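# Place pet feeder in taped outline, scoop outside

## Task

Get the pet feeder inside the taped outline on the table so that its handle tab lines up with the red notch in the outline and both steel bowls rest level in the feeder's wells. Finish with the scoop lying fully on the table top and fully clear of the taped outline. All of this must hold on its own once the robot lets go; anything only the grippers keep in place does not count.

## Robot and tools

Robot: two arms, left_arm and right_arm, each with six revolute joints and a parallel gripper. The names are labels only and do not say which side of a camera image an arm appears on. The left_arm is mounted on the +y side.

Scene frame: one world frame shared by both arms. Its origin sits on the table surface midway between the arms; +x runs out over the table, +z points up. Printed hand positions are in metres and orientations are quaternions in w,x,y,z order. Reported hand positions can be off, more so when an arm is stretched far.

Gripper: fingers extend along the gripper's +z axis and close along its y axis. The reported end-effector point lies between the finger pads, a little under 1 cm behind the tips.

Tool execute_actions, argument actions: a list holding one action, one wait, or nothing.
- Empty list {"actions": []}: commands nothing and just reports the current state.
- Action {"rows": [...], "steps": n}: steps is 1 to 15 control steps of 1/30 s each (default 15). rows holds 1 to 15 rows; row k is used on step k, and the last row repeats if rows run out. Every row is one flat list of 14 numbers covering both arms, even when only one moves: left_arm waist, shoulder, elbow, wrist pitch, wrist yaw, wrist roll, opening, then the same seven for right_arm. The six joint values are absolute target angles in radians in each joint's own space (not a Cartesian frame), on the same scale that Joint positions reports. Stated ranges per arm: waist -2.618 to 3.054, shoulder 0.000 to 3.142, elbow 0.000 to 3.142, wrist pitch -1.571 to 1.571, wrist yaw -1.571 to 1.571, wrist roll -2.094 to 2.094. True ends may differ by up to 0.036 rad either way. A call is rejected, and nothing is sent, if any target exceeds an end by over 0.036 rad and is further out than that joint's last reported angle. Targets beyond the real end are clipped to it, and a "joint sent to its limit" line may appear (possibly about an earlier, still-running action); no such line does not prove there is room left. The opening is an absolute value from -1 (closed) to +1 (fully open, 0.087 m between pads).
- Wait {"steps": n}: n up to 300, no new command; returns once n steps have passed since the previous result, with reply time counted in.
- pictures (true/false): whether camera images come back; by default they do.

Motion behaviour: joint speed is limited. Each step the sent target is kept within a lead of the measured angle (waist 0.202, shoulder 0.258, elbow 0.238, wrist pitch 0.573, wrist yaw and roll 0.522 rad), and all of an arm's targets are pulled back if they would move its hand over 70 mm from where it is. Friction may leave a joint about 0.031 rad short, and changes smaller than that may not move it. Arms keep heading to the last row sent while you think or wait, until everything is nearly still or a step is HELD; after that only a new action moves them further. The simulation runs on during your replies.

Result lines: the state line gives each hand's position and quaternion. Joint positions and Joint velocities list, per arm, the six joints (rad, rad/s) then the pad gap (m, m/s). grip_measured is the finger opening on the command scale; each gripper's reading can be off by about 1 mm. "joint command not followed" means the clearance check altered or blocked some joint targets; the rest of the row still ran. HELD marks steps where your row was not (fully) sent. MOTOR HOT warns at 75 °C; OVER-TEMPERATURE FAULT reports a stop (90 °C pauses that arm 10 s; 100 °C makes it drop what it holds and sag). Holding loads, even while idle, heats motors, and some heat carries into the next scene.

Gripping: mid-range commands send fingers to where grip_measured would show that number. To hold something, command roughly 0.02 below the measured opening for a firm grip, less for a gentler one. Pad force is about 20 N at most; closing fast squeezes harder and can spring the fingers open.

Tool zoom_image: camera (cam_high, cam_low, cam_left_wrist or cam_right_wrist) and region [x0, y0, x1, y1] in pixels of that camera's latest 504x504 image, origin top-left, at most 504 by 504. Returns a closer look. Calibration (intrinsics, distortion, world-to-camera transforms) is supplied; fixed cameras may be off by a couple of degrees and several mm, and wrist camera poses follow the reported joints.

Tool finished_scene: scene = the number of the current scene. Replying without any tool call ends everything.

Avoid: dropping items, knocking anything off the table (instant failure), slamming, hard pushes, and letting the arms collide or press on each other. Loose objects and held parts may get brief external tugs, so check the final layout before finishing, and release everything so the result stands unaided.

Each tool is called after "Emit:" by a JSON object that holds its "name" and its "arguments", one argument or row to a line.

## Session

Emit:
{"name": "execute_actions", "arguments": {
  "actions": []
}}

Scene clock: 0.00 s of 5400.00 s.
left_arm: end_effector_position=(+0.1600, -0.0176, +0.1526) grip_measured=+1.000 end_effector_quat_wxyz=(+0.638, +0.661, +0.216, -0.331) | right_arm: end_effector_position=(+0.0837, -0.5476, +0.1931) grip_measured=+1.000 end_effector_quat_wxyz=(+0.066, +0.274, +0.956, -0.085)
Joint positions: left_arm=[-0.746  1.278  0.151  1.207  1.161  0.704  0.087] | right_arm=[-1.223  1.281  1.353 -1.43  -0.019 -0.718  0.087]
Joint velocities: left_arm=[-0.007  0.012  0.012 -0.022 -0.022  0.007  0.   ] | right_arm=[-0.012 -0.007  0.002  0.022 -0.051  0.037  0.   ]
camera_calibration (this result's frames):
cam_left_wrist: T_world_to_cam=[[-0.709288, 0.0826755, -0.700053, 0.220414], [0.565203, 0.66017, -0.494693, 0.01919], [0.421255, -0.746552, -0.514979, 0.140659], [0, 0, 0, 1]] pos_world=[0.086238, 0.0741175, 0.236231]
cam_right_wrist: T_world_to_cam=[[-0.542111, -0.829944, 0.131561, -0.438802], [-0.595273, 0.4898, 0.636982, 0.220691], [-0.593098, 0.267, -0.75957, 0.476867], [0, 0, 0, 1]] pos_world=[0.176321, -0.599599, 0.279367]

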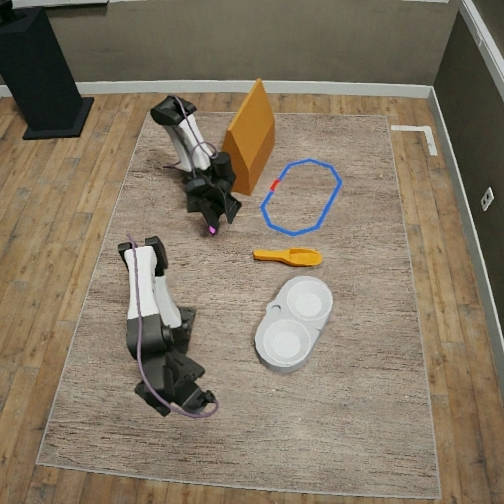

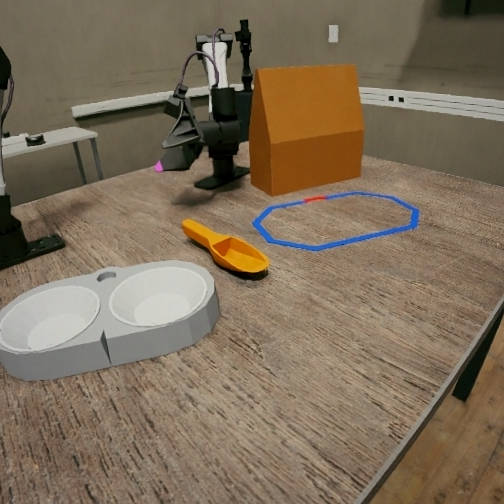

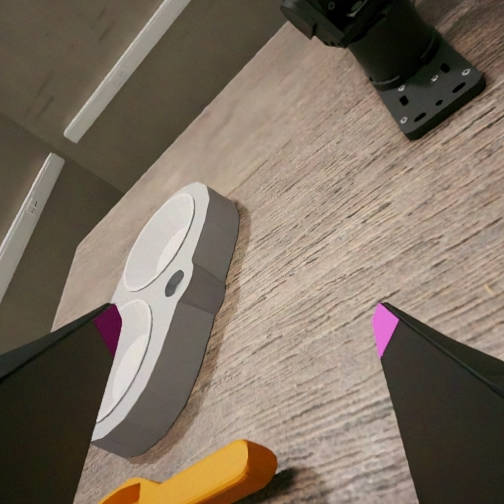

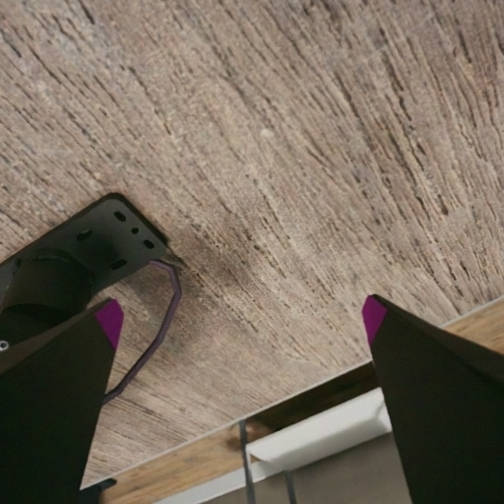

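Emit:
{"name": "zoom_image", "arguments": {
  "camera": "cam_high",
  "region": [240, 140, 360, 260]
}}

Emit:
{"name": "zoom_image", "arguments": {
  "camera": "cam_high",
  "region": [230, 235, 370, 385]
}}

Region (240, 140, 360, 260) of cam_high's 504x504 image, scaled by 4.200, with more detail than that image has.

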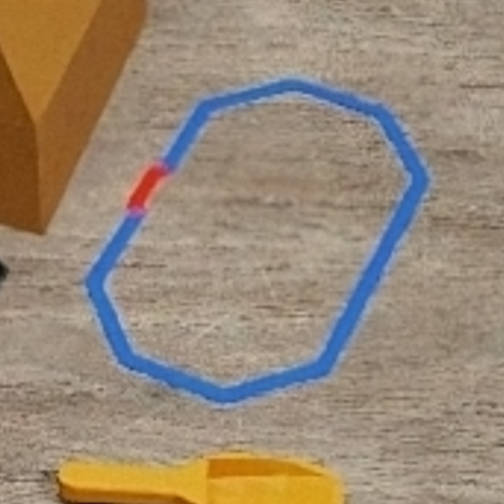

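Region (230, 235, 370, 385) of cam_high's 504x504 image, scaled by 3.360, with more detail than that image has; it fills the left 470 columns of this view, and the rest is white.

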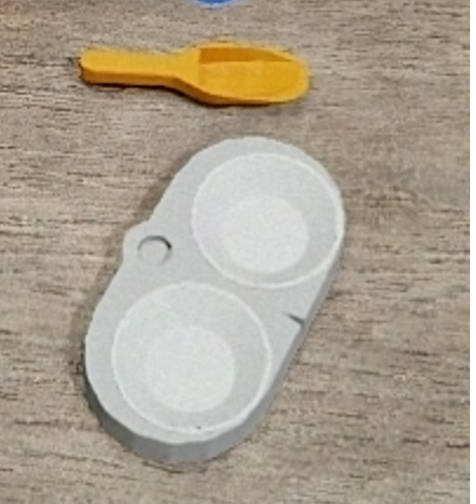

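Emit:
{"name": "zoom_image", "arguments": {
  "camera": "cam_high",
  "region": [140, 70, 300, 250]
}}

Region (140, 70, 300, 250) of cam_high's 504x504 image, scaled by 2.800, with more detail than that image has.

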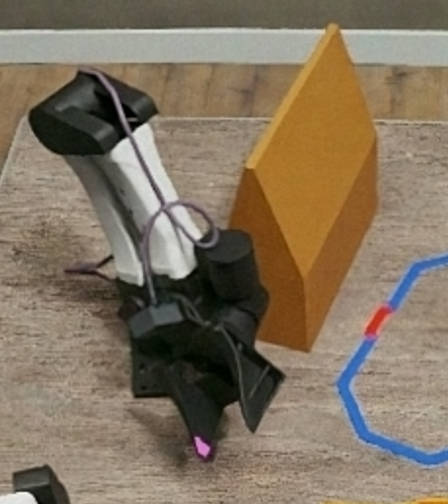

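Emit:
{"name": "execute_actions", "arguments": {
  "actions": [
    {"rows": [[-0.7495,1.3058,0.2099,1.1249,1.1223,0.6580,1,-1.1794,1.3138,1.3784,-1.4190,-0.018,-0.6803,1],[-0.753,1.3336,0.2688,1.0428,1.0836,0.6119,1,-1.1357,1.3467,1.4038,-1.4079,-0.018,-0.6425,1],[-0.7565,1.3614,0.3277,0.9607,1.0449,0.5659,1,-1.0921,1.3795,1.4292,-1.3969,-0.017,-0.6048,1],[-0.760,1.3892,0.3866,0.8786,1.0062,0.5199,1,-1.0485,1.4123,1.4546,-1.3859,-0.016,-0.5671,1],[-0.7635,1.4170,0.4455,0.7965,0.9675,0.4739,1,-1.0049,1.4452,1.4800,-1.3749,-0.016,-0.5294,1],[-0.767,1.4448,0.5044,0.7144,0.9288,0.4278,1,-0.9612,1.4780,1.5054,-1.3638,-0.015,-0.4916,1],[-0.7705,1.4726,0.5633,0.6323,0.8901,0.3818,1,-0.9176,1.5108,1.5308,-1.3528,-0.015,-0.4539,1],[-0.774,1.5004,0.6222,0.5502,0.8514,0.3358,1,-0.8740,1.5436,1.5562,-1.3418,-0.014,-0.4162,1],[-0.7775,1.5282,0.6811,0.4681,0.8127,0.2897,1,-0.8303,1.5765,1.5816,-1.3307,-0.013,-0.3784,1],[-0.781,1.5560,0.7400,0.3860,0.7740,0.2437,1,-0.7867,1.6093,1.6070,-1.3197,-0.013,-0.3407,1],[-0.7845,1.5838,0.7989,0.3039,0.7353,0.1977,1,-0.7431,1.6421,1.6324,-1.3087,-0.012,-0.3030,1],[-0.788,1.6116,0.8578,0.2218,0.6966,0.1516,1,-0.6994,1.6750,1.6578,-1.2976,-0.011,-0.2652,1],[-0.7915,1.6394,0.9167,0.1397,0.6579,0.1056,1,-0.6558,1.7078,1.6832,-1.2866,-0.011,-0.2275,1],[-0.795,1.6672,0.9756,0.0576,0.6192,0.0596,1,-0.6122,1.7406,1.7086,-1.2756,-0.010,-0.1898,1],[-0.7985,1.6950,1.0345,-0.0245,0.5805,0.0136,1,-0.5686,1.7735,1.7340,-1.2646,-0.010,-0.1521,1]], "steps": 15}
  ],
  "pictures": false
}}

Emit:
{"name": "execute_actions", "arguments": {
  "actions": [
    {"rows": [[-0.802,1.7228,1.0934,-0.1066,0.5418,-0.0325,1,-0.5249,1.8063,1.7594,-1.2535,-0.009,-0.1143,1],[-0.8055,1.7506,1.1523,-0.1887,0.5031,-0.0785,1,-0.4813,1.8391,1.7848,-1.2425,-0.008,-0.0766,1],[-0.809,1.7784,1.2112,-0.2708,0.4644,-0.1245,1,-0.4377,1.8719,1.8102,-1.2315,-0.008,-0.0389,1],[-0.8125,1.8062,1.2701,-0.3529,0.4257,-0.1706,1,-0.3940,1.9048,1.8356,-1.2204,-0.007,-0.0011,1],[-0.816,1.8340,1.3290,-0.4350,0.3870,-0.2166,1,-0.3504,1.9376,1.8610,-1.2094,-0.006,0.0366,1],[-0.8195,1.8618,1.3879,-0.5171,0.3483,-0.2626,1,-0.3068,1.9704,1.8864,-1.1984,-0.006,0.0743,1],[-0.823,1.8896,1.4468,-0.5992,0.3096,-0.3087,1,-0.2631,2.0033,1.9118,-1.1873,-0.005,0.1121,1],[-0.8265,1.9174,1.5057,-0.6813,0.2709,-0.3547,1,-0.2195,2.0361,1.9372,-1.1763,-0.004,0.1498,1],[-0.830,1.9452,1.5646,-0.7634,0.2322,-0.4007,1,-0.1759,2.0689,1.9626,-1.1653,-0.004,0.1875,1],[-0.8335,1.9730,1.6235,-0.8455,0.1935,-0.4468,1,-0.1323,2.1018,1.9880,-1.1543,-0.003,0.2253,1],[-0.837,2.0008,1.6824,-0.9276,0.1548,-0.4928,1,-0.0886,2.1346,2.0134,-1.1432,-0.003,0.2630,1],[-0.8405,2.0286,1.7413,-1.0097,0.1161,-0.5388,1,-0.0450,2.1674,2.0388,-1.1322,-0.002,0.3007,1],[-0.844,2.0564,1.8002,-1.0918,0.0774,-0.5848,1,-0.0014,2.2002,2.0642,-1.1212,-0.001,0.3384,1],[-0.8475,2.0842,1.8591,-1.1739,0.0387,-0.6309,1,0.0423,2.2331,2.0896,-1.1101,-0.001,0.3762,1],[-0.851,2.112,1.918,-1.256,0,-0.677,1,0.086,2.266,2.115,-1.099,0,0.414,1]], "steps": 15}
  ],
  "pictures": false
}}

Emit:
{"name": "execute_actions", "arguments": {
  "actions": [
    {"steps": 40}
  ]
}}

Scene clock: 105.33 s of 5400.00 s.
left_arm: end_effector_position=(+0.3079, -0.0885, +0.1504) grip_measured=+1.000 end_effector_quat_wxyz=(+0.453, +0.493, +0.625, -0.402) | right_arm: end_effector_position=(+0.2822, -0.5589, +0.1735) grip_measured=+1.000 end_effector_quat_wxyz=(+0.098, +0.198, +0.974, -0.050)
Joint positions: left_arm=[-0.784  1.633  0.93   0.33   0.748  0.203  0.087] | right_arm=[-0.654  1.708  1.671 -1.312 -0.009 -0.308  0.087]
Joint velocities: left_arm=[-0.085  0.818  1.663 -2.22  -1.092 -1.253  0.   ] | right_arm=[ 1.204  0.911  0.73   0.344 -0.037  1.018  0.   ]
Steps of this call (steps 1 to 90: nothing new was sent; then 101.83 s passed at rest; steps 91 to 105: all 15 steps of this action). Readings (joint positions):
91: left_arm=[-0.746 1.279 0.158 1.196 1.160 0.697] | right_arm=[-1.218 1.282 1.353 -1.430 -0.017 -0.712]
92: left_arm=[-0.746 1.287 0.180 1.171 1.153 0.683] | right_arm=[-1.200 1.291 1.359 -1.432 -0.015 -0.700]
94: left_arm=[-0.749 1.327 0.272 1.089 1.120 0.637] | right_arm=[-1.131 1.335 1.395 -1.429 -0.013 -0.662]
98: left_arm=[-0.760 1.438 0.516 0.854 1.001 0.499] | right_arm=[-0.958 1.473 1.495 -1.391 -0.012 -0.551]
105: the state above

Scene clock: 105.83 s of 5400.00 s.
left_arm: end_effector_position=(+0.3479, -0.0681, +0.1120) grip_measured=+1.000 end_effector_quat_wxyz=(+0.139, +0.108, +0.966, -0.189) | right_arm: end_effector_position=(+0.5029, -0.3599, +0.1001) grip_measured=+1.000 end_effector_quat_wxyz=(+0.139, +0.152, +0.979, +0.014)
Joint positions: left_arm=[-0.836  2.051  1.812 -0.888  0.173 -0.48   0.087] | right_arm=[-0.005  2.196  2.049 -1.143 -0.002  0.247  0.087]
Joint velocities: left_arm=[-0.105  0.779  1.653 -2.322 -1.048 -1.297  0.   ] | right_arm=[1.17  0.886 0.686 0.432 0.022 1.062 0.   ]
Steps of this call (steps 1 to 15: all 15 steps of this action). Readings (joint positions):
1: left_arm=[-0.787 1.661 0.989 0.251 0.710 0.158] | right_arm=[-0.610 1.741 1.697 -1.301 -0.008 -0.271]
2: left_arm=[-0.790 1.689 1.047 0.170 0.673 0.114] | right_arm=[-0.567 1.773 1.723 -1.290 -0.008 -0.234]
4: left_arm=[-0.797 1.745 1.165 0.009 0.596 0.023] | right_arm=[-0.480 1.838 1.774 -1.267 -0.007 -0.160]
8: left_arm=[-0.811 1.856 1.401 -0.315 0.443 -0.159] | right_arm=[-0.306 1.969 1.876 -1.221 -0.005 -0.011]
15: the state above

Scene clock: 107.17 s of 5400.00 s.
left_arm: end_effector_position=(+0.3124, -0.0172, +0.1030) grip_measured=+1.000 end_effector_quat_wxyz=(+0.052, -0.000, +0.997, -0.048) | right_arm: end_effector_position=(+0.5210, -0.3087, +0.0814) grip_measured=+1.000 end_effector_quat_wxyz=(+0.138, +0.184, +0.973, +0.033)
Joint positions: left_arm=[-0.843  2.093  1.9   -1.236  0.011 -0.671  0.087] | right_arm=[ 0.091  2.268  2.09  -1.108 -0.005  0.408  0.087]
Joint velocities: left_arm=[-0.002  0.002 -0.007 -0.007  0.037 -0.022  0.   ] | right_arm=[-0.002 -0.007 -0.002  0.022  0.007 -0.095  0.   ]
Steps of this call (steps 1 to 30: the robot went on to your last target; steps 31 to 40: nothing new was sent). Readings (joint positions):
1: left_arm=[-0.839 2.073 1.856 -0.952 0.140 -0.518] | right_arm=[0.034 2.223 2.067 -1.131 -0.002 0.278]
2: left_arm=[-0.841 2.085 1.880 -1.001 0.114 -0.549] | right_arm=[0.067 2.244 2.077 -1.120 -0.003 0.304]
4: left_arm=[-0.843 2.092 1.896 -1.083 0.077 -0.593] | right_arm=[0.110 2.265 2.080 -1.112 -0.008 0.340]
8: left_arm=[-0.843 2.093 1.898 -1.179 0.037 -0.639] | right_arm=[0.110 2.268 2.085 -1.111 -0.009 0.380]
40: the state above
All arms were judged still, so your last target was given up. Only a new action makes them travel on or press farther. Fingers that are still opening or closing keep moving.
camera_calibration (this result's frames):
cam_left_wrist: T_world_to_cam=[[-0.00286728, -0.99633, 0.0855504, -0.026433], [-0.72697, 0.0608216, 0.68397, 0.18026], [-0.686663, -0.0602315, -0.724476, 0.430717], [0, 0, 0, 1]] pos_world=[0.426725, -0.011357, 0.191013]
cam_right_wrist: T_world_to_cam=[[-0.356568, -0.927731, -0.110338, -0.0960255], [-0.785975, 0.234025, 0.572256, 0.46086], [-0.505077, 0.290771, -0.812619, 0.553371], [0, 0, 0, 1]] pos_world=[0.60748, -0.357842, 0.175355]

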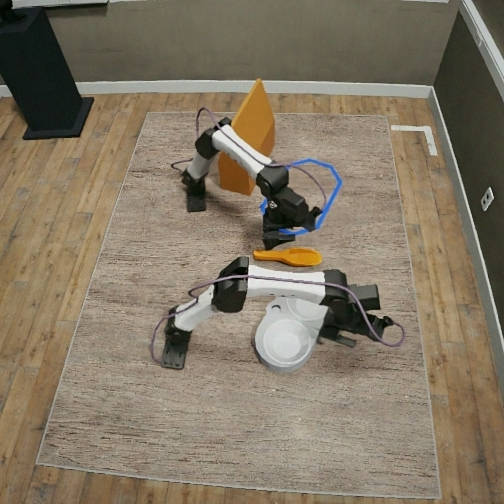

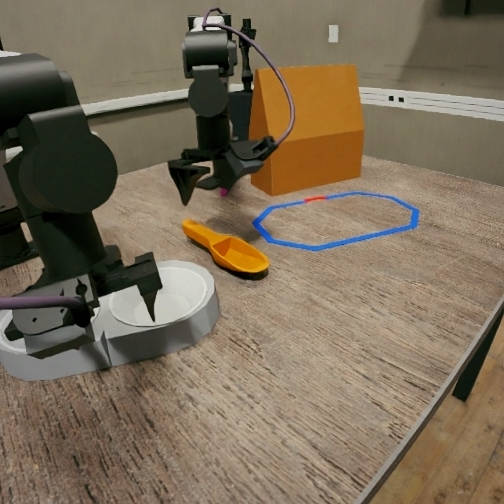

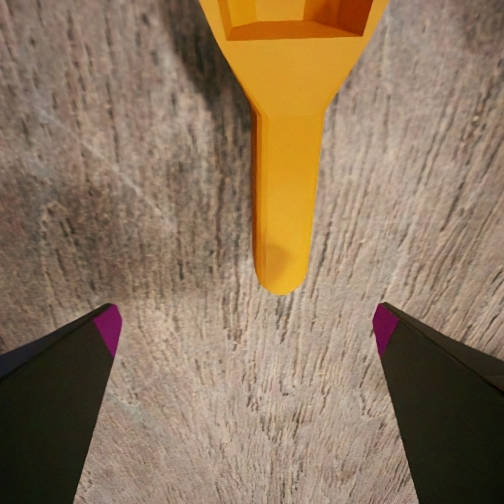

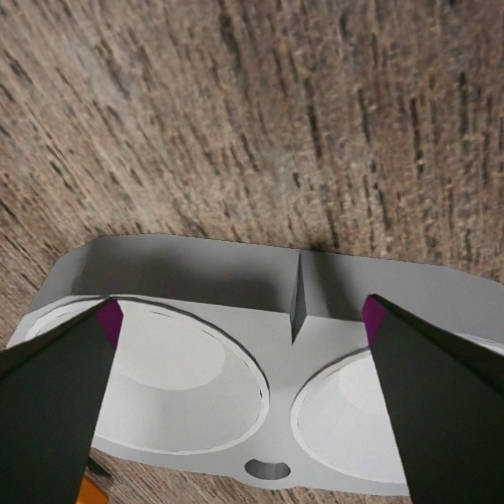

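Emit:
{"name": "execute_actions", "arguments": {
  "actions": [
    {"rows": [[-0.847,2.097,1.887,-1.220,0,-0.675,1,0.088,2.267,2.072,-1.089,0,0.405,1],[-0.851,2.102,1.874,-1.204,0,-0.679,1,0.084,2.265,2.055,-1.071,0,0.403,1],[-0.856,2.106,1.861,-1.188,0,-0.683,1,0.081,2.264,2.037,-1.052,0,0.400,1],[-0.860,2.111,1.848,-1.172,0,-0.687,1,0.078,2.262,2.019,-1.033,0,0.398,1],[-0.864,2.115,1.835,-1.156,0,-0.691,1,0.075,2.261,2.001,-1.015,0,0.395,1],[-0.868,2.120,1.822,-1.140,0,-0.695,1,0.071,2.259,1.984,-0.996,0,0.392,1],[-0.872,2.124,1.809,-1.124,0,-0.699,1,0.068,2.258,1.966,-0.977,0,0.390,1],[-0.877,2.129,1.796,-1.107,0,-0.703,1,0.065,2.256,1.948,-0.959,0,0.387,1],[-0.881,2.133,1.783,-1.091,0,-0.707,1,0.061,2.255,1.930,-0.940,0,0.385,1],[-0.885,2.138,1.770,-1.075,0,-0.711,1,0.058,2.253,1.913,-0.921,0,0.382,1],[-0.889,2.142,1.757,-1.059,0,-0.715,1,0.055,2.252,1.895,-0.903,0,0.379,1],[-0.893,2.147,1.744,-1.043,0,-0.719,1,0.051,2.250,1.877,-0.884,0,0.377,1],[-0.898,2.151,1.731,-1.027,0,-0.723,1,0.048,2.249,1.859,-0.865,0,0.374,1],[-0.902,2.156,1.718,-1.011,0,-0.727,1,0.045,2.247,1.842,-0.847,0,0.372,1],[-0.906,2.160,1.705,-0.995,0,-0.731,1,0.0415,2.246,1.824,-0.828,0,0.369,1]], "steps": 15}
  ],
  "pictures": false
}}

Emit:
{"name": "execute_actions", "arguments": {
  "actions": [
    {"steps": 30}
  ]
}}

Scene clock: 122.90 s of 5400.00 s.
left_arm: end_effector_position=(+0.2991, -0.0328, +0.0488) grip_measured=+1.000 end_effector_quat_wxyz=(+0.040, +0.004, +0.998, -0.041) | right_arm: end_effector_position=(+0.5160, -0.3254, +0.0301) grip_measured=+1.000 end_effector_quat_wxyz=(+0.134, +0.188, +0.972, +0.029)
Joint positions: left_arm=[-0.892  2.133  1.747 -1.069  0.01  -0.709  0.087] | right_arm=[ 0.057  2.263  1.88  -0.912 -0.005  0.385  0.087]
Joint velocities: left_arm=[-0.129  0.178 -0.374  0.403  0.022 -0.11   0.   ] | right_arm=[-0.139 -0.007 -0.496  0.535  0.007 -0.11   0.   ]
Steps of this call (steps 1 to 90: nothing new was sent; then 12.23 s passed at rest; steps 91 to 105: all 15 steps of this action). Readings (joint positions):
91: left_arm=[-0.843 2.093 1.900 -1.236 0.011 -0.671] | right_arm=[0.091 2.268 2.090 -1.107 -0.005 0.409]
92: left_arm=[-0.843 2.093 1.900 -1.234 0.011 -0.671] | right_arm=[0.091 2.268 2.090 -1.104 -0.005 0.409]
94: left_arm=[-0.845 2.093 1.890 -1.217 0.010 -0.674] | right_arm=[0.091 2.266 2.076 -1.082 -0.005 0.407]
98: left_arm=[-0.857 2.096 1.841 -1.170 0.010 -0.684] | right_arm=[0.086 2.263 2.009 -1.026 -0.005 0.401]
105: the state above

Scene clock: 123.90 s of 5400.00 s.
left_arm: end_effector_position=(+0.3012, -0.0407, +0.0349) grip_measured=+1.000 end_effector_quat_wxyz=(+0.046, +0.001, +0.998, -0.047) | right_arm: end_effector_position=(+0.5257, -0.3302, +0.0260) grip_measured=+1.000 end_effector_quat_wxyz=(+0.157, +0.187, +0.969, +0.032)
Joint positions: left_arm=[-0.901  2.153  1.721 -1.007  0.01  -0.725  0.087] | right_arm=[ 0.048  2.258  1.848 -0.838 -0.005  0.375  0.087]
Joint velocities: left_arm=[-0.002  0.012 -0.002  0.037  0.037  0.007  0.   ] | right_arm=[ 0.007 -0.007  0.002 -0.051  0.037 -0.007  0.   ]
Steps of this call (steps 1 to 30: the robot went on to your last target). Readings (joint positions):
1: left_arm=[-0.895 2.139 1.736 -1.057 0.010 -0.712] | right_arm=[0.054 2.263 1.866 -0.898 -0.005 0.383]
2: left_arm=[-0.898 2.145 1.729 -1.049 0.010 -0.715] | right_arm=[0.051 2.263 1.855 -0.889 -0.005 0.382]
4: left_arm=[-0.901 2.152 1.722 -1.037 0.010 -0.719] | right_arm=[0.049 2.263 1.848 -0.876 -0.005 0.379]
8: left_arm=[-0.901 2.153 1.721 -1.019 0.010 -0.723] | right_arm=[0.048 2.261 1.848 -0.853 -0.005 0.377]
30: the state above
All arms were judged still, so your last target was given up. Only a new action makes them travel on or press farther. Fingers that are still opening or closing keep moving.
camera_calibration (this result's frames):
cam_left_wrist: T_world_to_cam=[[-0.00561431, -0.996479, 0.0836554, -0.0432264], [-0.718793, 0.0621806, 0.692438, 0.217373], [-0.695202, -0.0562433, -0.716611, 0.37471], [0, 0, 0, 1]] pos_world=[0.416502, -0.0355156, 0.12162]
cam_right_wrist: T_world_to_cam=[[-0.36182, -0.925104, -0.11519, -0.116578], [-0.804653, 0.24751, 0.539696, 0.516346], [-0.470764, 0.287961, -0.833942, 0.498532], [0, 0, 0, 1]] pos_world=[0.60799, -0.379206, 0.123649]

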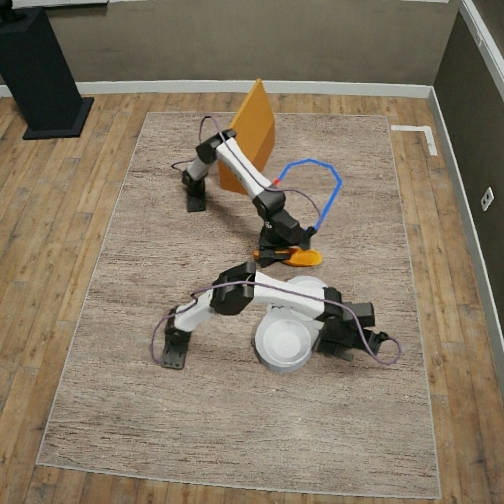

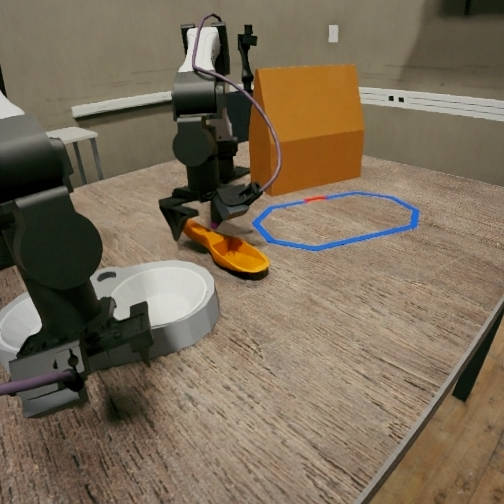

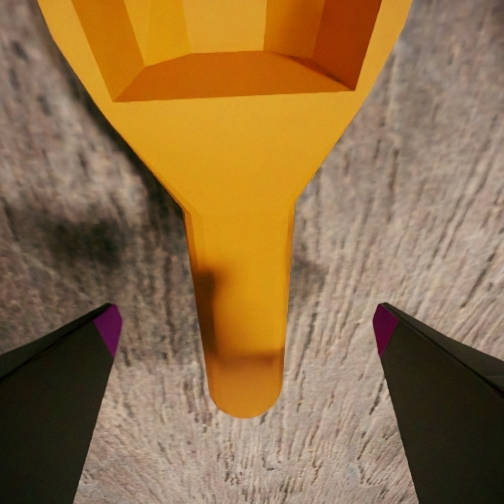

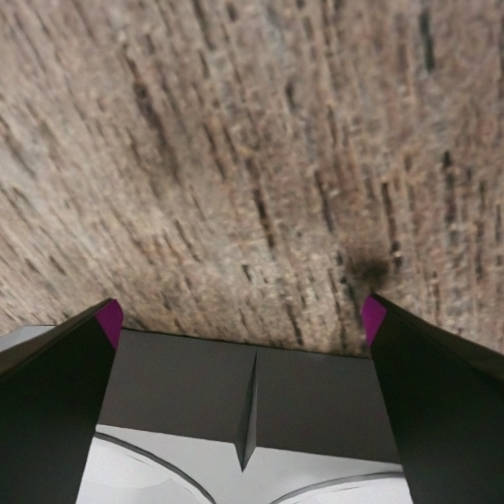

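Emit:
{"name": "execute_actions", "arguments": {
  "actions": [
    {"rows": [[-0.906,2.162,1.700,-0.993,0,-0.731,1,0.052,2.245,1.827,-0.835,0,0.379,1],[-0.906,2.163,1.695,-0.991,0,-0.731,1,0.056,2.231,1.806,-0.833,0,0.383,1],[-0.906,2.164,1.690,-0.989,0,-0.731,1,0.060,2.218,1.785,-0.830,0,0.388,1],[-0.906,2.165,1.687,-0.987,0,-0.731,1,0.065,2.204,1.764,-0.827,0,0.392,1],[-0.906,2.166,1.685,-0.985,0,-0.731,1,0.069,2.191,1.743,-0.825,0,0.396,1],[-0.906,2.166,1.685,-0.985,0,-0.731,0.8,0.073,2.177,1.722,-0.822,0,0.400,1],[-0.906,2.166,1.685,-0.985,0,-0.731,0.6,0.077,2.164,1.701,-0.819,0,0.404,1],[-0.906,2.166,1.685,-0.985,0,-0.731,0.4,0.081,2.150,1.680,-0.817,0,0.408,1],[-0.906,2.166,1.685,-0.985,0,-0.731,0.2,0.085,2.137,1.659,-0.814,0,0.413,1],[-0.906,2.166,1.685,-0.985,0,-0.731,0.0,0.089,2.123,1.638,-0.811,0,0.417,1],[-0.906,2.166,1.685,-0.985,0,-0.731,-0.2,0.093,2.110,1.617,-0.809,0,0.421,1],[-0.906,2.166,1.685,-0.985,0,-0.731,-0.35,0.098,2.096,1.596,-0.806,0,0.425,1],[-0.906,2.166,1.685,-0.985,0,-0.731,-0.45,0.102,2.083,1.575,-0.803,0,0.429,1],[-0.906,2.166,1.685,-0.985,0,-0.731,-0.5,0.106,2.069,1.554,-0.801,0,0.433,1],[-0.906,2.166,1.685,-0.985,0,-0.731,-0.5,0.110,2.056,1.533,-0.798,0,0.4375,1]], "steps": 15}
  ],
  "pictures": false
}}

Emit:
{"name": "execute_actions", "arguments": {
  "actions": [
    {"steps": 25}
  ]
}}

Scene clock: 144.27 s of 5400.00 s.
left_arm: end_effector_position=(+0.2994, -0.0390, +0.0310) grip_measured=-0.405 end_effector_quat_wxyz=(+0.044, +0.001, +0.998, -0.045) | right_arm: end_effector_position=(+0.4761, -0.3118, +0.0306) grip_measured=+1.000 end_effector_quat_wxyz=(+0.140, +0.190, +0.971, +0.031)
Joint positions: left_arm=[-0.901  2.153  1.706 -0.998  0.009 -0.725  0.026] | right_arm=[ 0.089  2.089  1.6   -0.793  0.002  0.418  0.087]
Joint velocities: left_arm=[ 0.002 -0.007  0.017  0.037 -0.022 -0.037 -0.   ] | right_arm=[ 0.095 -0.393 -0.603  0.154  0.022  0.095  0.   ]
Steps of this call (steps 1 to 90: nothing new was sent; then 16.87 s passed at rest; steps 91 to 105: all 15 steps of this action). Readings (joint positions):
91: left_arm=[-0.901 2.153 1.721 -1.007 0.010 -0.725] | right_arm=[0.048 2.258 1.848 -0.838 -0.005 0.375]
92: left_arm=[-0.901 2.153 1.721 -1.006 0.010 -0.725] | right_arm=[0.048 2.256 1.845 -0.837 -0.005 0.375]
94: left_arm=[-0.901 2.153 1.717 -1.002 0.010 -0.725] | right_arm=[0.049 2.240 1.820 -0.832 -0.004 0.378]
98: left_arm=[-0.901 2.153 1.706 -1.000 0.010 -0.725] | right_arm=[0.059 2.185 1.741 -0.828 -0.004 0.390]
105: the state above

Scene clock: 145.10 s of 5400.00 s.
left_arm: end_effector_position=(+0.2994, -0.0390, +0.0310) grip_measured=-0.405 end_effector_quat_wxyz=(+0.044, +0.001, +0.998, -0.045) | right_arm: end_effector_position=(+0.4675, -0.3075, +0.0304) grip_measured=+1.000 end_effector_quat_wxyz=(+0.135, +0.189, +0.972, +0.031)
Joint positions: left_arm=[-0.901  2.153  1.706 -0.998  0.009 -0.725  0.026] | right_arm=[ 0.099  2.067  1.566 -0.792  0.002  0.427  0.087]
Joint velocities: left_arm=[-0.002  0.022 -0.012  0.007  0.007 -0.051  0.001] | right_arm=[ 0.012 -0.012  0.002  0.007 -0.007  0.022  0.   ]
Steps of this call (steps 1 to 25: the robot went on to your last target). Readings (joint positions):
1: left_arm=[-0.901 2.153 1.706 -0.998 0.009 -0.725] | right_arm=[0.093 2.078 1.583 -0.792 0.002 0.422]
2: left_arm=[-0.901 2.153 1.706 -0.998 0.009 -0.725] | right_arm=[0.096 2.071 1.573 -0.793 0.002 0.424]
4: left_arm=[-0.901 2.153 1.706 -0.998 0.009 -0.725] | right_arm=[0.099 2.067 1.566 -0.793 0.002 0.426]
8: left_arm=[-0.901 2.153 1.706 -0.998 0.009 -0.725] | right_arm=[0.099 2.067 1.566 -0.792 0.002 0.427]
25: the state above
camera_calibration (this result's frames):
cam_left_wrist: T_world_to_cam=[[-0.00516927, -0.996873, 0.0788491, -0.0412022], [-0.71541, 0.0587789, 0.696228, 0.217382], [-0.698686, -0.0528104, -0.713477, 0.371833], [0, 0, 0, 1]] pos_world=[0.415098, -0.0342142, 0.117195]
cam_right_wrist: T_world_to_cam=[[-0.36763, -0.923896, -0.106132, -0.113319], [-0.779604, 0.243954, 0.576806, 0.447565], [-0.507017, 0.294792, -0.809957, 0.486648], [0, 0, 0, 1]] pos_world=[0.554002, -0.35734, 0.123979]

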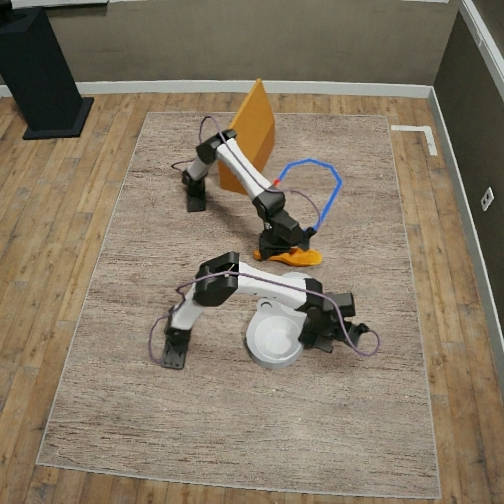

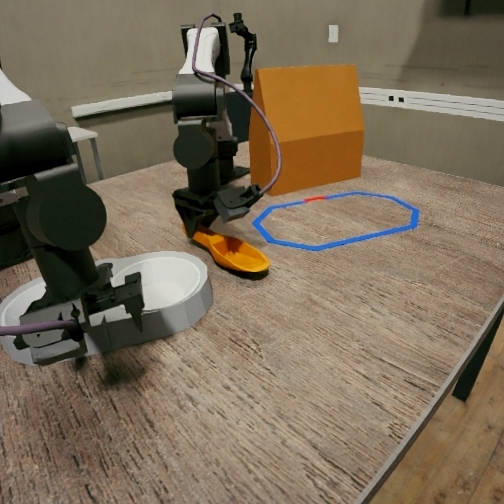

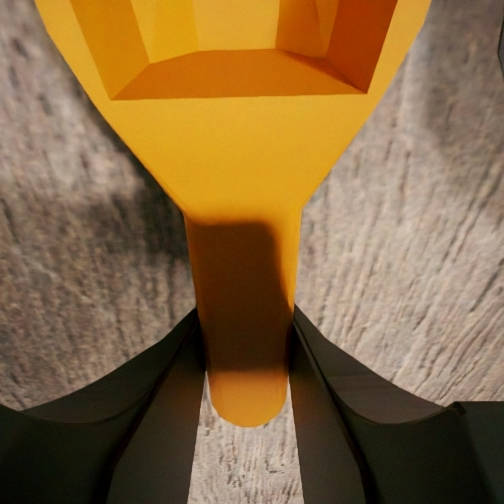

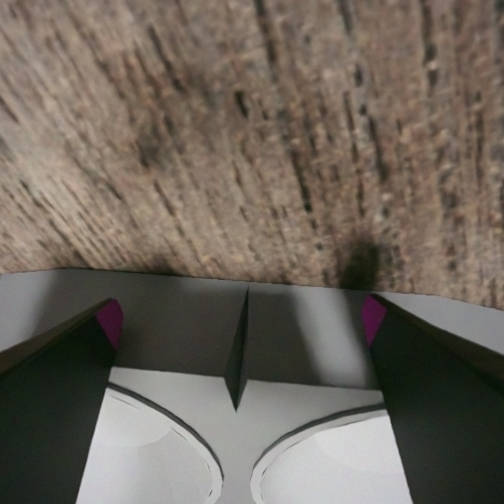

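Emit:
{"name": "execute_actions", "arguments": {
  "actions": [
    {"rows": [[-0.906,2.164,1.701,-1.002,0,-0.731,-0.43,0.116,2.043,1.515,-0.797,0,0.443,1],[-0.906,2.161,1.716,-1.019,0,-0.731,-0.43,0.122,2.030,1.497,-0.796,0,0.449,1],[-0.906,2.159,1.732,-1.036,0,-0.731,-0.43,0.127,2.017,1.479,-0.794,0,0.455,1],[-0.906,2.156,1.748,-1.053,0,-0.731,-0.43,0.133,2.004,1.460,-0.793,0,0.461,1],[-0.906,2.154,1.763,-1.070,0,-0.731,-0.43,0.139,1.991,1.442,-0.792,0,0.466,1],[-0.906,2.152,1.779,-1.087,0,-0.731,-0.43,0.145,1.978,1.424,-0.791,0,0.472,1],[-0.906,2.149,1.795,-1.104,0,-0.731,-0.43,0.151,1.965,1.406,-0.790,0,0.478,1],[-0.906,2.147,1.810,-1.121,0,-0.731,-0.43,0.156,1.952,1.388,-0.788,0,0.484,1],[-0.906,2.144,1.826,-1.138,0,-0.731,-0.43,0.162,1.939,1.370,-0.787,0,0.489,1],[-0.906,2.142,1.842,-1.155,0,-0.731,-0.43,0.168,1.926,1.352,-0.786,0,0.495,1],[-0.906,2.140,1.857,-1.172,0,-0.731,-0.43,0.174,1.913,1.334,-0.785,0,0.501,1],[-0.906,2.137,1.873,-1.189,0,-0.731,-0.43,0.180,1.900,1.315,-0.784,0,0.507,1],[-0.906,2.135,1.889,-1.206,0,-0.731,-0.43,0.185,1.887,1.297,-0.782,0,0.512,1],[-0.906,2.132,1.904,-1.223,0,-0.731,-0.43,0.191,1.874,1.279,-0.781,0,0.518,1],[-0.906,2.130,1.920,-1.240,0,-0.731,-0.43,0.197,1.861,1.261,-0.780,0,0.524,1]], "steps": 15}
  ],
  "pictures": false
}}

Scene clock: 150.70 s of 5400.00 s.
left_arm: end_effector_position=(+0.3057, -0.0447, +0.0741) grip_measured=-0.405 end_effector_quat_wxyz=(+0.049, +0.001, +0.998, -0.050) | right_arm: end_effector_position=(+0.4075, -0.2811, +0.0307) grip_measured=+1.000 end_effector_quat_wxyz=(+0.113, +0.187, +0.975, +0.032)
Joint positions: left_arm=[-0.901  2.152  1.877 -1.156  0.009 -0.726  0.026] | right_arm=[ 0.174  1.894  1.323 -0.765  0.007  0.496  0.087]
Joint velocities: left_arm=[-0.012 -0.007  0.408 -0.462 -0.022  0.022 -0.   ] | right_arm=[ 0.173 -0.369 -0.53   0.007 -0.007  0.168  0.   ]
Steps of this call (steps 1 to 15: the robot went on to your last target; steps 16 to 90: nothing new was sent; then 2.10 s passed at rest; steps 91 to 105: all 15 steps of this action). Readings (joint positions):
91: left_arm=[-0.901 2.153 1.706 -0.998 0.009 -0.725] | right_arm=[0.099 2.064 1.562 -0.789 0.002 0.427]
92: left_arm=[-0.901 2.153 1.706 -0.998 0.009 -0.725] | right_arm=[0.100 2.058 1.554 -0.783 0.003 0.429]
94: left_arm=[-0.901 2.153 1.712 -1.009 0.009 -0.725] | right_arm=[0.105 2.038 1.524 -0.773 0.006 0.437]
98: left_arm=[-0.901 2.153 1.764 -1.057 0.009 -0.726] | right_arm=[0.129 1.985 1.450 -0.769 0.007 0.457]
105: the state above

Emit:
{"name": "execute_actions", "arguments": {
  "actions": [
    {"rows": [[-0.936,2.104,1.889,-1.236,0,-0.761,-0.43,0.205,1.848,1.245,-0.780,0,0.532,1],[-0.966,2.079,1.858,-1.233,0,-0.791,-0.43,0.213,1.835,1.230,-0.780,0,0.540,1],[-0.996,2.053,1.827,-1.229,0,-0.822,-0.43,0.221,1.822,1.214,-0.780,0,0.548,1],[-1.027,2.027,1.796,-1.225,0,-0.852,-0.43,0.229,1.810,1.198,-0.779,0,0.556,1],[-1.057,2.002,1.765,-1.222,0,-0.882,-0.43,0.237,1.797,1.183,-0.779,0,0.564,1],[-1.087,1.976,1.734,-1.218,0,-0.912,-0.43,0.245,1.784,1.167,-0.779,0,0.572,1],[-1.117,1.950,1.703,-1.214,0,-0.942,-0.43,0.253,1.771,1.151,-0.779,0,0.580,1],[-1.147,1.924,1.671,-1.210,0,-0.972,-0.43,0.262,1.758,1.136,-0.779,0,0.589,1],[-1.177,1.899,1.640,-1.207,0,-1.003,-0.43,0.270,1.745,1.120,-0.779,0,0.597,1],[-1.207,1.873,1.609,-1.203,0,-1.033,-0.43,0.278,1.732,1.104,-0.779,0,0.605,1],[-1.237,1.847,1.578,-1.199,0,-1.063,-0.43,0.286,1.719,1.089,-0.779,0,0.613,1],[-1.268,1.822,1.547,-1.196,0,-1.093,-0.43,0.294,1.707,1.073,-0.778,0,0.621,1],[-1.298,1.796,1.516,-1.192,0,-1.123,-0.43,0.302,1.694,1.057,-0.778,0,0.629,1],[-1.328,1.770,1.485,-1.188,0,-1.153,-0.43,0.310,1.681,1.042,-0.778,0,0.637,1],[-1.358,1.745,1.454,-1.185,0,-1.184,-0.43,0.318,1.668,1.026,-0.778,0,0.645,1]], "steps": 15}
  ],
  "pictures": false
}}

Emit:
{"name": "execute_actions", "arguments": {
  "actions": [
    {"rows": [[-1.388,1.719,1.423,-1.181,0,-1.214,-0.43,0.318,1.668,1.026,-0.778,0,0.645,1],[-1.418,1.693,1.392,-1.177,0,-1.244,-0.43,0.318,1.668,1.026,-0.778,0,0.645,1],[-1.448,1.667,1.361,-1.173,0,-1.274,-0.43,0.318,1.668,1.026,-0.778,0,0.645,1],[-1.478,1.642,1.330,-1.170,0,-1.304,-0.43,0.318,1.668,1.026,-0.778,0,0.645,1],[-1.509,1.616,1.299,-1.166,0,-1.334,-0.43,0.318,1.668,1.026,-0.778,0,0.645,1],[-1.539,1.590,1.268,-1.162,0,-1.365,-0.43,0.318,1.668,1.026,-0.778,0,0.645,1],[-1.569,1.565,1.236,-1.159,0,-1.395,-0.43,0.318,1.668,1.026,-0.778,0,0.645,1],[-1.599,1.539,1.205,-1.155,0,-1.425,-0.43,0.318,1.668,1.026,-0.778,0,0.645,1],[-1.629,1.513,1.174,-1.151,0,-1.455,-0.43,0.318,1.668,1.026,-0.778,0,0.645,1],[-1.659,1.488,1.143,-1.148,0,-1.485,-0.43,0.318,1.668,1.026,-0.778,0,0.645,1],[-1.689,1.462,1.112,-1.144,0,-1.515,-0.43,0.318,1.668,1.026,-0.778,0,0.645,1],[-1.720,1.436,1.081,-1.140,0,-1.546,-0.43,0.318,1.668,1.026,-0.778,0,0.645,1],[-1.750,1.410,1.050,-1.136,0,-1.576,-0.43,0.318,1.668,1.026,-0.778,0,0.645,1],[-1.780,1.385,1.019,-1.133,0,-1.606,-0.43,0.318,1.668,1.026,-0.778,0,0.645,1],[-1.810,1.359,0.988,-1.129,0,-1.636,-0.43,0.318,1.668,1.026,-0.778,0,0.645,1]], "steps": 15}
  ],
  "pictures": false
}}

Emit:
{"name": "execute_actions", "arguments": {
  "actions": [
    {"steps": 25}
  ]
}}

Scene clock: 160.60 s of 5400.00 s.
left_arm: end_effector_position=(+0.1226, -0.0598, +0.1107) grip_measured=-0.409 end_effector_quat_wxyz=(+0.031, +0.037, +0.998, -0.035) | right_arm: end_effector_position=(+0.3370, -0.2505, +0.0304) grip_measured=+1.000 end_effector_quat_wxyz=(+0.091, +0.181, +0.979, +0.034)
Joint positions: left_arm=[-1.31   1.798  1.523 -1.204 -0.023 -1.061  0.026] | right_arm=[ 0.292  1.701  1.083 -0.758  0.011  0.601  0.087]
Joint velocities: left_arm=[-0.838 -0.73  -0.867 -0.037  0.081 -0.813  0.   ] | right_arm=[ 0.212 -0.379 -0.422 -0.022  0.051  0.183  0.   ]
Steps of this call (steps 1 to 30: the robot went on to your last target; steps 31 to 110: nothing new was sent; then 5.73 s passed at rest; steps 111 to 125: all 15 steps of this action). Readings (joint positions):
111: left_arm=[-0.901 2.136 1.904 -1.205 -0.023 -0.731] | right_arm=[0.186 1.870 1.291 -0.765 0.007 0.511]
112: left_arm=[-0.908 2.128 1.897 -1.204 -0.023 -0.741] | right_arm=[0.188 1.864 1.284 -0.760 0.009 0.514]
114: left_arm=[-0.943 2.093 1.855 -1.204 -0.023 -0.773] | right_arm=[0.196 1.843 1.259 -0.754 0.011 0.524]
118: left_arm=[-1.074 1.985 1.736 -1.212 -0.038 -0.868] | right_arm=[0.233 1.791 1.193 -0.755 0.011 0.551]
125: the state above

Scene clock: 161.10 s of 5400.00 s.
left_arm: end_effector_position=(-0.0318, +0.0149, +0.0959) grip_measured=-0.409 end_effector_quat_wxyz=(+0.006, +0.039, +0.999, -0.032) | right_arm: end_effector_position=(+0.3286, -0.2471, +0.0303) grip_measured=+1.000 end_effector_quat_wxyz=(+0.087, +0.187, +0.978, +0.034)
Joint positions: left_arm=[-1.757  1.413  1.059 -1.152 -0.011 -1.504  0.026] | right_arm=[ 0.308  1.68   1.058 -0.761  0.012  0.628  0.087]
Joint velocities: left_arm=[-0.833 -0.755 -0.872  0.183  0.007 -0.828  0.   ] | right_arm=[-0.012 -0.007 -0.002 -0.037  0.051 -0.007  0.   ]
Steps of this call (steps 1 to 15: all 15 steps of this action). Readings (joint positions):
1: left_arm=[-1.339 1.773 1.492 -1.202 -0.021 -1.089] | right_arm=[0.299 1.690 1.071 -0.759 0.011 0.608]
2: left_arm=[-1.368 1.748 1.461 -1.199 -0.019 -1.118] | right_arm=[0.304 1.684 1.063 -0.761 0.011 0.613]
4: left_arm=[-1.427 1.697 1.399 -1.193 -0.016 -1.176] | right_arm=[0.308 1.680 1.058 -0.761 0.011 0.620]
8: left_arm=[-1.547 1.595 1.274 -1.179 -0.012 -1.295] | right_arm=[0.308 1.680 1.058 -0.761 0.011 0.626]
15: the state above

Scene clock: 161.93 s of 5400.00 s.
left_arm: end_effector_position=(-0.0436, +0.0206, +0.0937) grip_measured=-0.409 end_effector_quat_wxyz=(+0.003, +0.003, +0.999, -0.040) | right_arm: end_effector_position=(+0.3287, -0.2471, +0.0303) grip_measured=+1.000 end_effector_quat_wxyz=(+0.088, +0.187, +0.978, +0.034)
Joint positions: left_arm=[-1.807  1.368  1.011 -1.135 -0.01  -1.626  0.026] | right_arm=[ 0.308  1.68   1.058 -0.761  0.012  0.629  0.087]
Joint velocities: left_arm=[-0.002  0.002  0.002 -0.051 -0.022 -0.007 -0.001] | right_arm=[ 0.007 -0.012 -0.007 -0.022 -0.022 -0.022  0.   ]
Steps of this call (steps 1 to 25: the robot went on to your last target). Readings (joint positions):
1: left_arm=[-1.783 1.391 1.035 -1.151 -0.011 -1.529] | right_arm=[0.308 1.680 1.058 -0.761 0.012 0.628]
2: left_arm=[-1.799 1.376 1.019 -1.151 -0.010 -1.549] | right_arm=[0.308 1.680 1.058 -0.761 0.012 0.628]
4: left_arm=[-1.807 1.368 1.011 -1.151 -0.010 -1.577] | right_arm=[0.308 1.680 1.058 -0.761 0.012 0.628]
8: left_arm=[-1.807 1.368 1.011 -1.141 -0.010 -1.606] | right_arm=[0.308 1.680 1.058 -0.761 0.012 0.629]
25: the state above
camera_calibration (this result's frames):
cam_left_wrist: T_world_to_cam=[[-0.00633018, -0.997657, 0.0681192, 0.0125265], [-0.655812, 0.0555669, 0.752877, -0.0777972], [-0.754898, -0.0399075, -0.654627, 0.171808], [0, 0, 0, 1]] pos_world=[0.0787564, 0.0236766, 0.170189]
cam_right_wrist: T_world_to_cam=[[-0.36816, -0.925012, -0.0938729, -0.109058], [-0.724903, 0.222351, 0.651979, 0.299151], [-0.582215, 0.308081, -0.752404, 0.424674], [0, 0, 0, 1]] pos_world=[0.423957, -0.298231, 0.114249]

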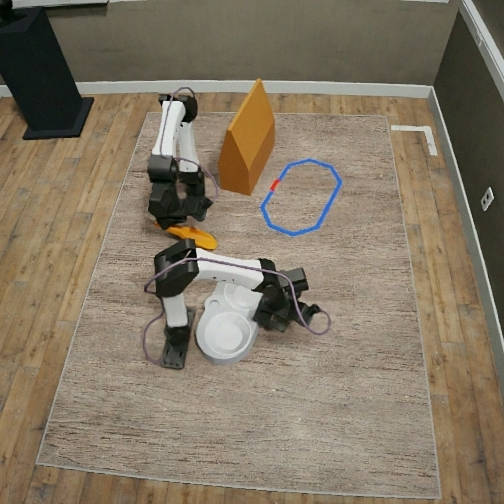

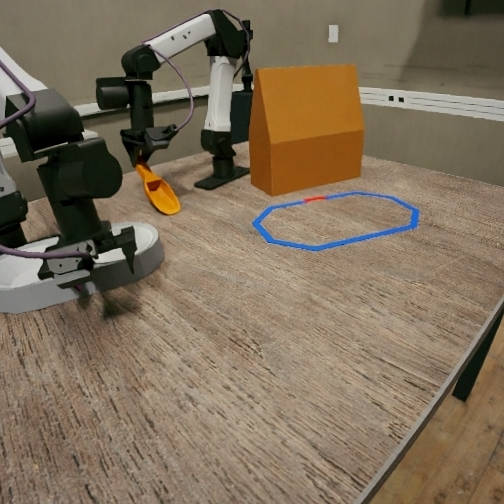

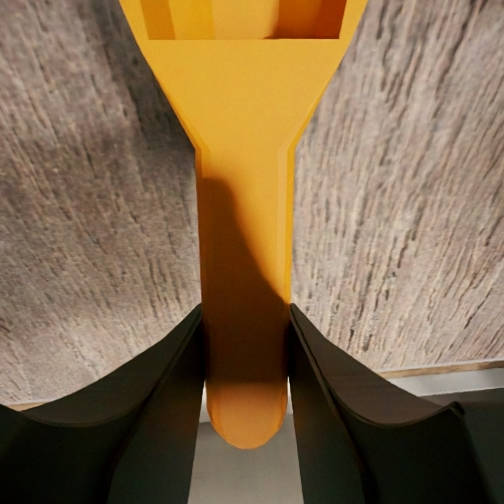

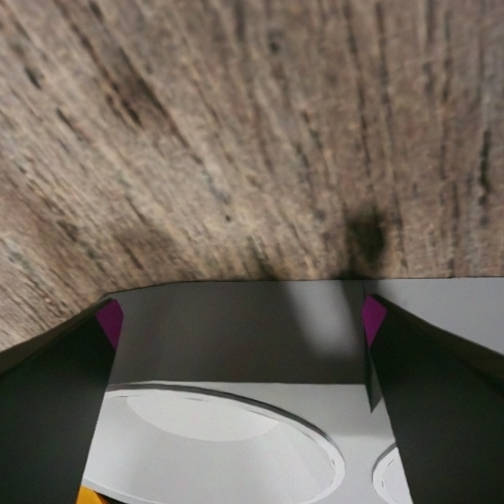

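Emit:
{"name": "execute_actions", "arguments": {
  "actions": [
    {"rows": [[-1.810,1.363,0.975,-1.112,0,-1.636,-0.43,0.312,1.676,1.070,-0.780,0,0.640,1],[-1.810,1.368,0.962,-1.094,0,-1.636,-0.43,0.312,1.671,1.082,-0.799,0,0.640,1],[-1.810,1.372,0.949,-1.077,0,-1.636,-0.43,0.312,1.667,1.093,-0.818,0,0.640,1],[-1.810,1.376,0.936,-1.060,0,-1.636,-0.43,0.312,1.662,1.105,-0.836,0,0.640,1],[-1.810,1.381,0.923,-1.043,0,-1.636,-0.43,0.312,1.657,1.116,-0.855,0,0.640,1],[-1.810,1.385,0.910,-1.025,0,-1.636,-0.43,0.312,1.652,1.128,-0.874,0,0.640,1],[-1.810,1.389,0.897,-1.008,0,-1.636,-0.43,0.312,1.648,1.139,-0.892,0,0.640,1],[-1.810,1.393,0.884,-0.991,0,-1.636,-0.43,0.312,1.643,1.151,-0.911,0,0.640,1],[-1.810,1.398,0.871,-0.974,0,-1.636,-0.43,0.312,1.638,1.162,-0.930,0,0.640,1],[-1.810,1.402,0.858,-0.956,0,-1.636,-0.43,0.312,1.634,1.174,-0.948,0,0.640,1],[-1.810,1.406,0.845,-0.939,0,-1.636,-0.43,0.312,1.629,1.186,-0.967,0,0.640,1],[-1.810,1.411,0.832,-0.922,0,-1.636,-0.43,0.312,1.624,1.197,-0.986,0,0.640,1],[-1.810,1.415,0.819,-0.905,0,-1.636,-0.43,0.312,1.619,1.209,-1.005,0,0.640,1],[-1.810,1.419,0.806,-0.887,0,-1.636,-0.43,0.312,1.615,1.220,-1.023,0,0.640,1],[-1.810,1.4235,0.793,-0.870,0,-1.636,-0.43,0.312,1.610,1.232,-1.042,0,0.640,1]], "steps": 15}
  ],
  "pictures": false
}}

Emit:
{"name": "execute_actions", "arguments": {
  "actions": [
    {"rows": [[-1.810,1.4235,0.793,-0.870,0,-1.636,-0.43,0.337,1.608,1.232,-1.047,0,0.597,0.8],[-1.810,1.4235,0.793,-0.870,0,-1.636,-0.43,0.362,1.605,1.232,-1.051,0,0.555,0.6],[-1.810,1.4235,0.793,-0.870,0,-1.636,-0.43,0.388,1.603,1.233,-1.056,0,0.512,0.4],[-1.810,1.4235,0.793,-0.870,0,-1.636,-0.43,0.413,1.600,1.233,-1.060,0,0.469,0.2],[-1.810,1.4235,0.793,-0.870,0,-1.636,-0.43,0.438,1.598,1.233,-1.065,0,0.427,0.0],[-1.810,1.4235,0.793,-0.870,0,-1.636,-0.43,0.463,1.596,1.233,-1.070,0,0.384,-0.2],[-1.810,1.4235,0.793,-0.870,0,-1.636,-0.43,0.488,1.593,1.233,-1.074,0,0.341,-0.4],[-1.810,1.4235,0.793,-0.870,0,-1.636,-0.43,0.514,1.591,1.234,-1.079,0,0.299,-0.6],[-1.810,1.4235,0.793,-0.870,0,-1.636,-0.3,0.539,1.588,1.234,-1.083,0,0.256,-0.8],[-1.810,1.4235,0.793,-0.870,0,-1.636,-0.1,0.564,1.586,1.234,-1.088,0,0.213,-1],[-1.810,1.4235,0.793,-0.870,0,-1.636,0.1,0.589,1.584,1.234,-1.093,0,0.171,-1],[-1.810,1.4235,0.793,-0.870,0,-1.636,0.3,0.614,1.581,1.234,-1.097,0,0.128,-1],[-1.810,1.4235,0.793,-0.870,0,-1.636,0.5,0.640,1.579,1.235,-1.102,0,0.085,-1],[-1.810,1.4235,0.793,-0.870,0,-1.636,0.6,0.665,1.576,1.235,-1.106,0,0.043,-1],[-1.810,1.4235,0.793,-0.870,0,-1.636,0.6,0.690,1.574,1.235,-1.111,0,0.0,-1]], "steps": 15}
  ],
  "pictures": false
}}

Emit:
{"name": "execute_actions", "arguments": {
  "actions": [
    {"steps": 25}
  ]
}}

Scene clock: 176.67 s of 5400.00 s.
left_arm: end_effector_position=(-0.0433, +0.0268, +0.0458) grip_measured=-0.409 end_effector_quat_wxyz=(+0.003, +0.002, +0.999, -0.034) | right_arm: end_effector_position=(+0.3259, -0.2466, +0.0750) grip_measured=+1.000 end_effector_quat_wxyz=(+0.081, +0.189, +0.978, +0.035)
Joint positions: left_arm=[-1.807  1.395  0.839 -0.946 -0.01  -1.628  0.026] | right_arm=[ 0.308  1.631  1.19  -0.953  0.006  0.634  0.087]
Joint velocities: left_arm=[ 0.007  0.11  -0.344  0.505  0.037 -0.051 -0.001] | right_arm=[ 0.012 -0.139  0.344 -0.505 -0.095  0.007  0.   ]
Steps of this call (steps 1 to 15: the robot went on to your last target; steps 16 to 90: nothing new was sent; then 11.23 s passed at rest; steps 91 to 105: all 15 steps of this action). Readings (joint positions):
91: left_arm=[-1.807 1.368 1.009 -1.132 -0.010 -1.627] | right_arm=[0.308 1.680 1.058 -0.761 0.012 0.629]
92: left_arm=[-1.807 1.368 1.003 -1.126 -0.010 -1.627] | right_arm=[0.308 1.680 1.058 -0.761 0.012 0.629]
94: left_arm=[-1.807 1.368 0.982 -1.106 -0.010 -1.627] | right_arm=[0.308 1.680 1.066 -0.773 0.012 0.629]
98: left_arm=[-1.807 1.368 0.928 -1.057 -0.010 -1.627] | right_arm=[0.308 1.670 1.104 -0.833 0.009 0.632]
105: the state above

Scene clock: 177.17 s of 5400.00 s.
left_arm: end_effector_position=(-0.0436, +0.0211, +0.0385) grip_measured=+0.584 end_effector_quat_wxyz=(+0.002, +0.001, +0.999, -0.046) | right_arm: end_effector_position=(+0.2632, -0.1919, +0.0892) grip_measured=-0.978 end_effector_quat_wxyz=(+0.053, -0.202, +0.978, +0.020)
Joint positions: left_arm=[-1.807  1.406  0.815 -0.888 -0.01  -1.631  0.069] | right_arm=[ 0.64   1.594  1.211 -1.075  0.003  0.176  0.001]
Joint velocities: left_arm=[-0.007  0.007  0.012 -0.066 -0.007  0.022  0.027] | right_arm=[ 0.711 -0.085 -0.007 -0.183 -0.066 -1.136 -0.   ]
Steps of this call (steps 1 to 15: all 15 steps of this action). Readings (joint positions):
1: left_arm=[-1.807 1.399 0.828 -0.932 -0.010 -1.628] | right_arm=[0.310 1.626 1.199 -0.968 0.006 0.629]
2: left_arm=[-1.807 1.403 0.821 -0.923 -0.010 -1.628] | right_arm=[0.317 1.621 1.206 -0.981 0.007 0.617]
4: left_arm=[-1.807 1.406 0.816 -0.912 -0.010 -1.629] | right_arm=[0.353 1.614 1.211 -1.001 0.007 0.576]
8: left_arm=[-1.807 1.406 0.815 -0.904 -0.010 -1.631] | right_arm=[0.462 1.610 1.211 -1.035 0.006 0.451]
15: the state above

Scene clock: 178.00 s of 5400.00 s.
left_arm: end_effector_position=(-0.0437, +0.0201, +0.0386) grip_measured=+0.600 end_effector_quat_wxyz=(+0.002, +0.001, +0.999, -0.048) | right_arm: end_effector_position=(+0.2542, -0.1908, +0.0909) grip_measured=-0.978 end_effector_quat_wxyz=(+0.045, -0.307, +0.950, +0.015)
Joint positions: left_arm=[-1.807  1.406  0.815 -0.885 -0.01  -1.631  0.07 ] | right_arm=[ 0.687  1.588  1.211 -1.099 -0.001  0.006  0.001]
Joint velocities: left_arm=[ 0.022 -0.002 -0.002 -0.007  0.007 -0.022 -0.   ] | right_arm=[-0.017  0.022 -0.007 -0.007  0.066 -0.022  0.   ]
Steps of this call (steps 1 to 25: the robot went on to your last target). Readings (joint positions):
1: left_arm=[-1.807 1.406 0.815 -0.887 -0.010 -1.631] | right_arm=[0.662 1.591 1.211 -1.080 0.002 0.142]
2: left_arm=[-1.807 1.406 0.815 -0.887 -0.010 -1.631] | right_arm=[0.677 1.589 1.211 -1.083 0.001 0.113]
4: left_arm=[-1.807 1.406 0.815 -0.886 -0.010 -1.631] | right_arm=[0.687 1.588 1.211 -1.089 -0.001 0.074]
8: left_arm=[-1.807 1.406 0.815 -0.885 -0.010 -1.631] | right_arm=[0.687 1.588 1.211 -1.096 -0.001 0.033]
25: the state above
camera_calibration (this result's frames):
cam_left_wrist: T_world_to_cam=[[-0.00129547, -0.996457, 0.0840927, 0.0153416], [-0.655032, 0.0643861, 0.752853, -0.0364582], [-0.7556, -0.0541081, -0.652795, 0.135901], [0, 0, 0, 1]] pos_world=[0.0788257, 0.024988, 0.114873]
cam_right_wrist: T_world_to_cam=[[0.578603, -0.81559, 0.00561336, -0.307553], [-0.583441, -0.409081, 0.701605, 0.0321995], [-0.569925, -0.409225, -0.712544, 0.265888], [0, 0, 0, 1]] pos_world=[0.348274, -0.128856, 0.168592]

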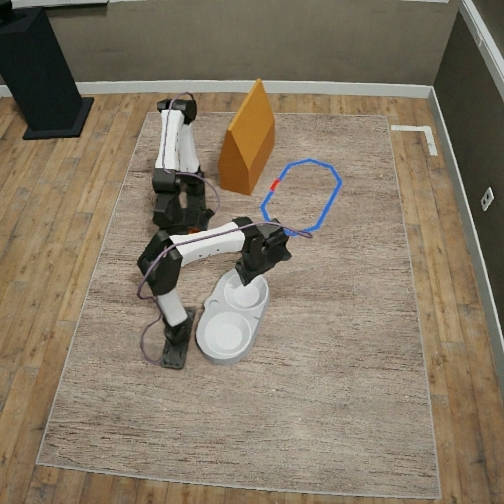

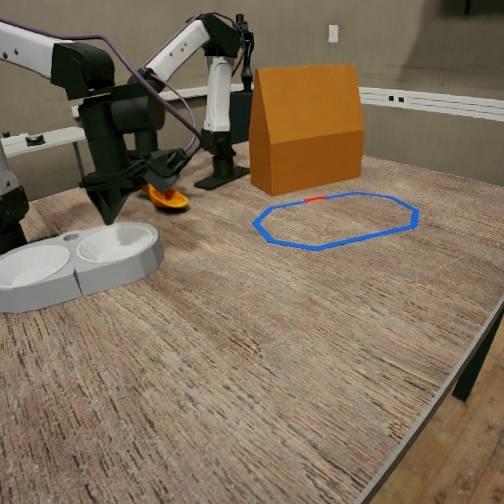

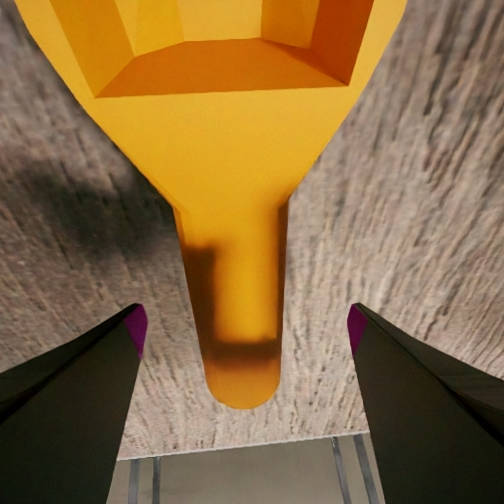

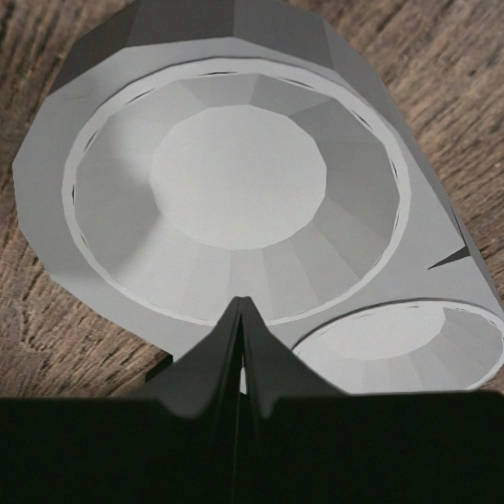

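Emit:
{"name": "zoom_image", "arguments": {
  "camera": "cam_high",
  "region": [170, 250, 300, 380]
}}

Region (170, 250, 300, 380) of cam_high's 504x504 image, scaled by 3.877, with more detail than that image has.

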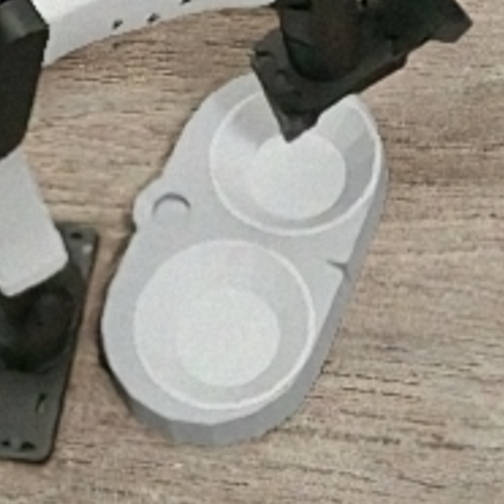

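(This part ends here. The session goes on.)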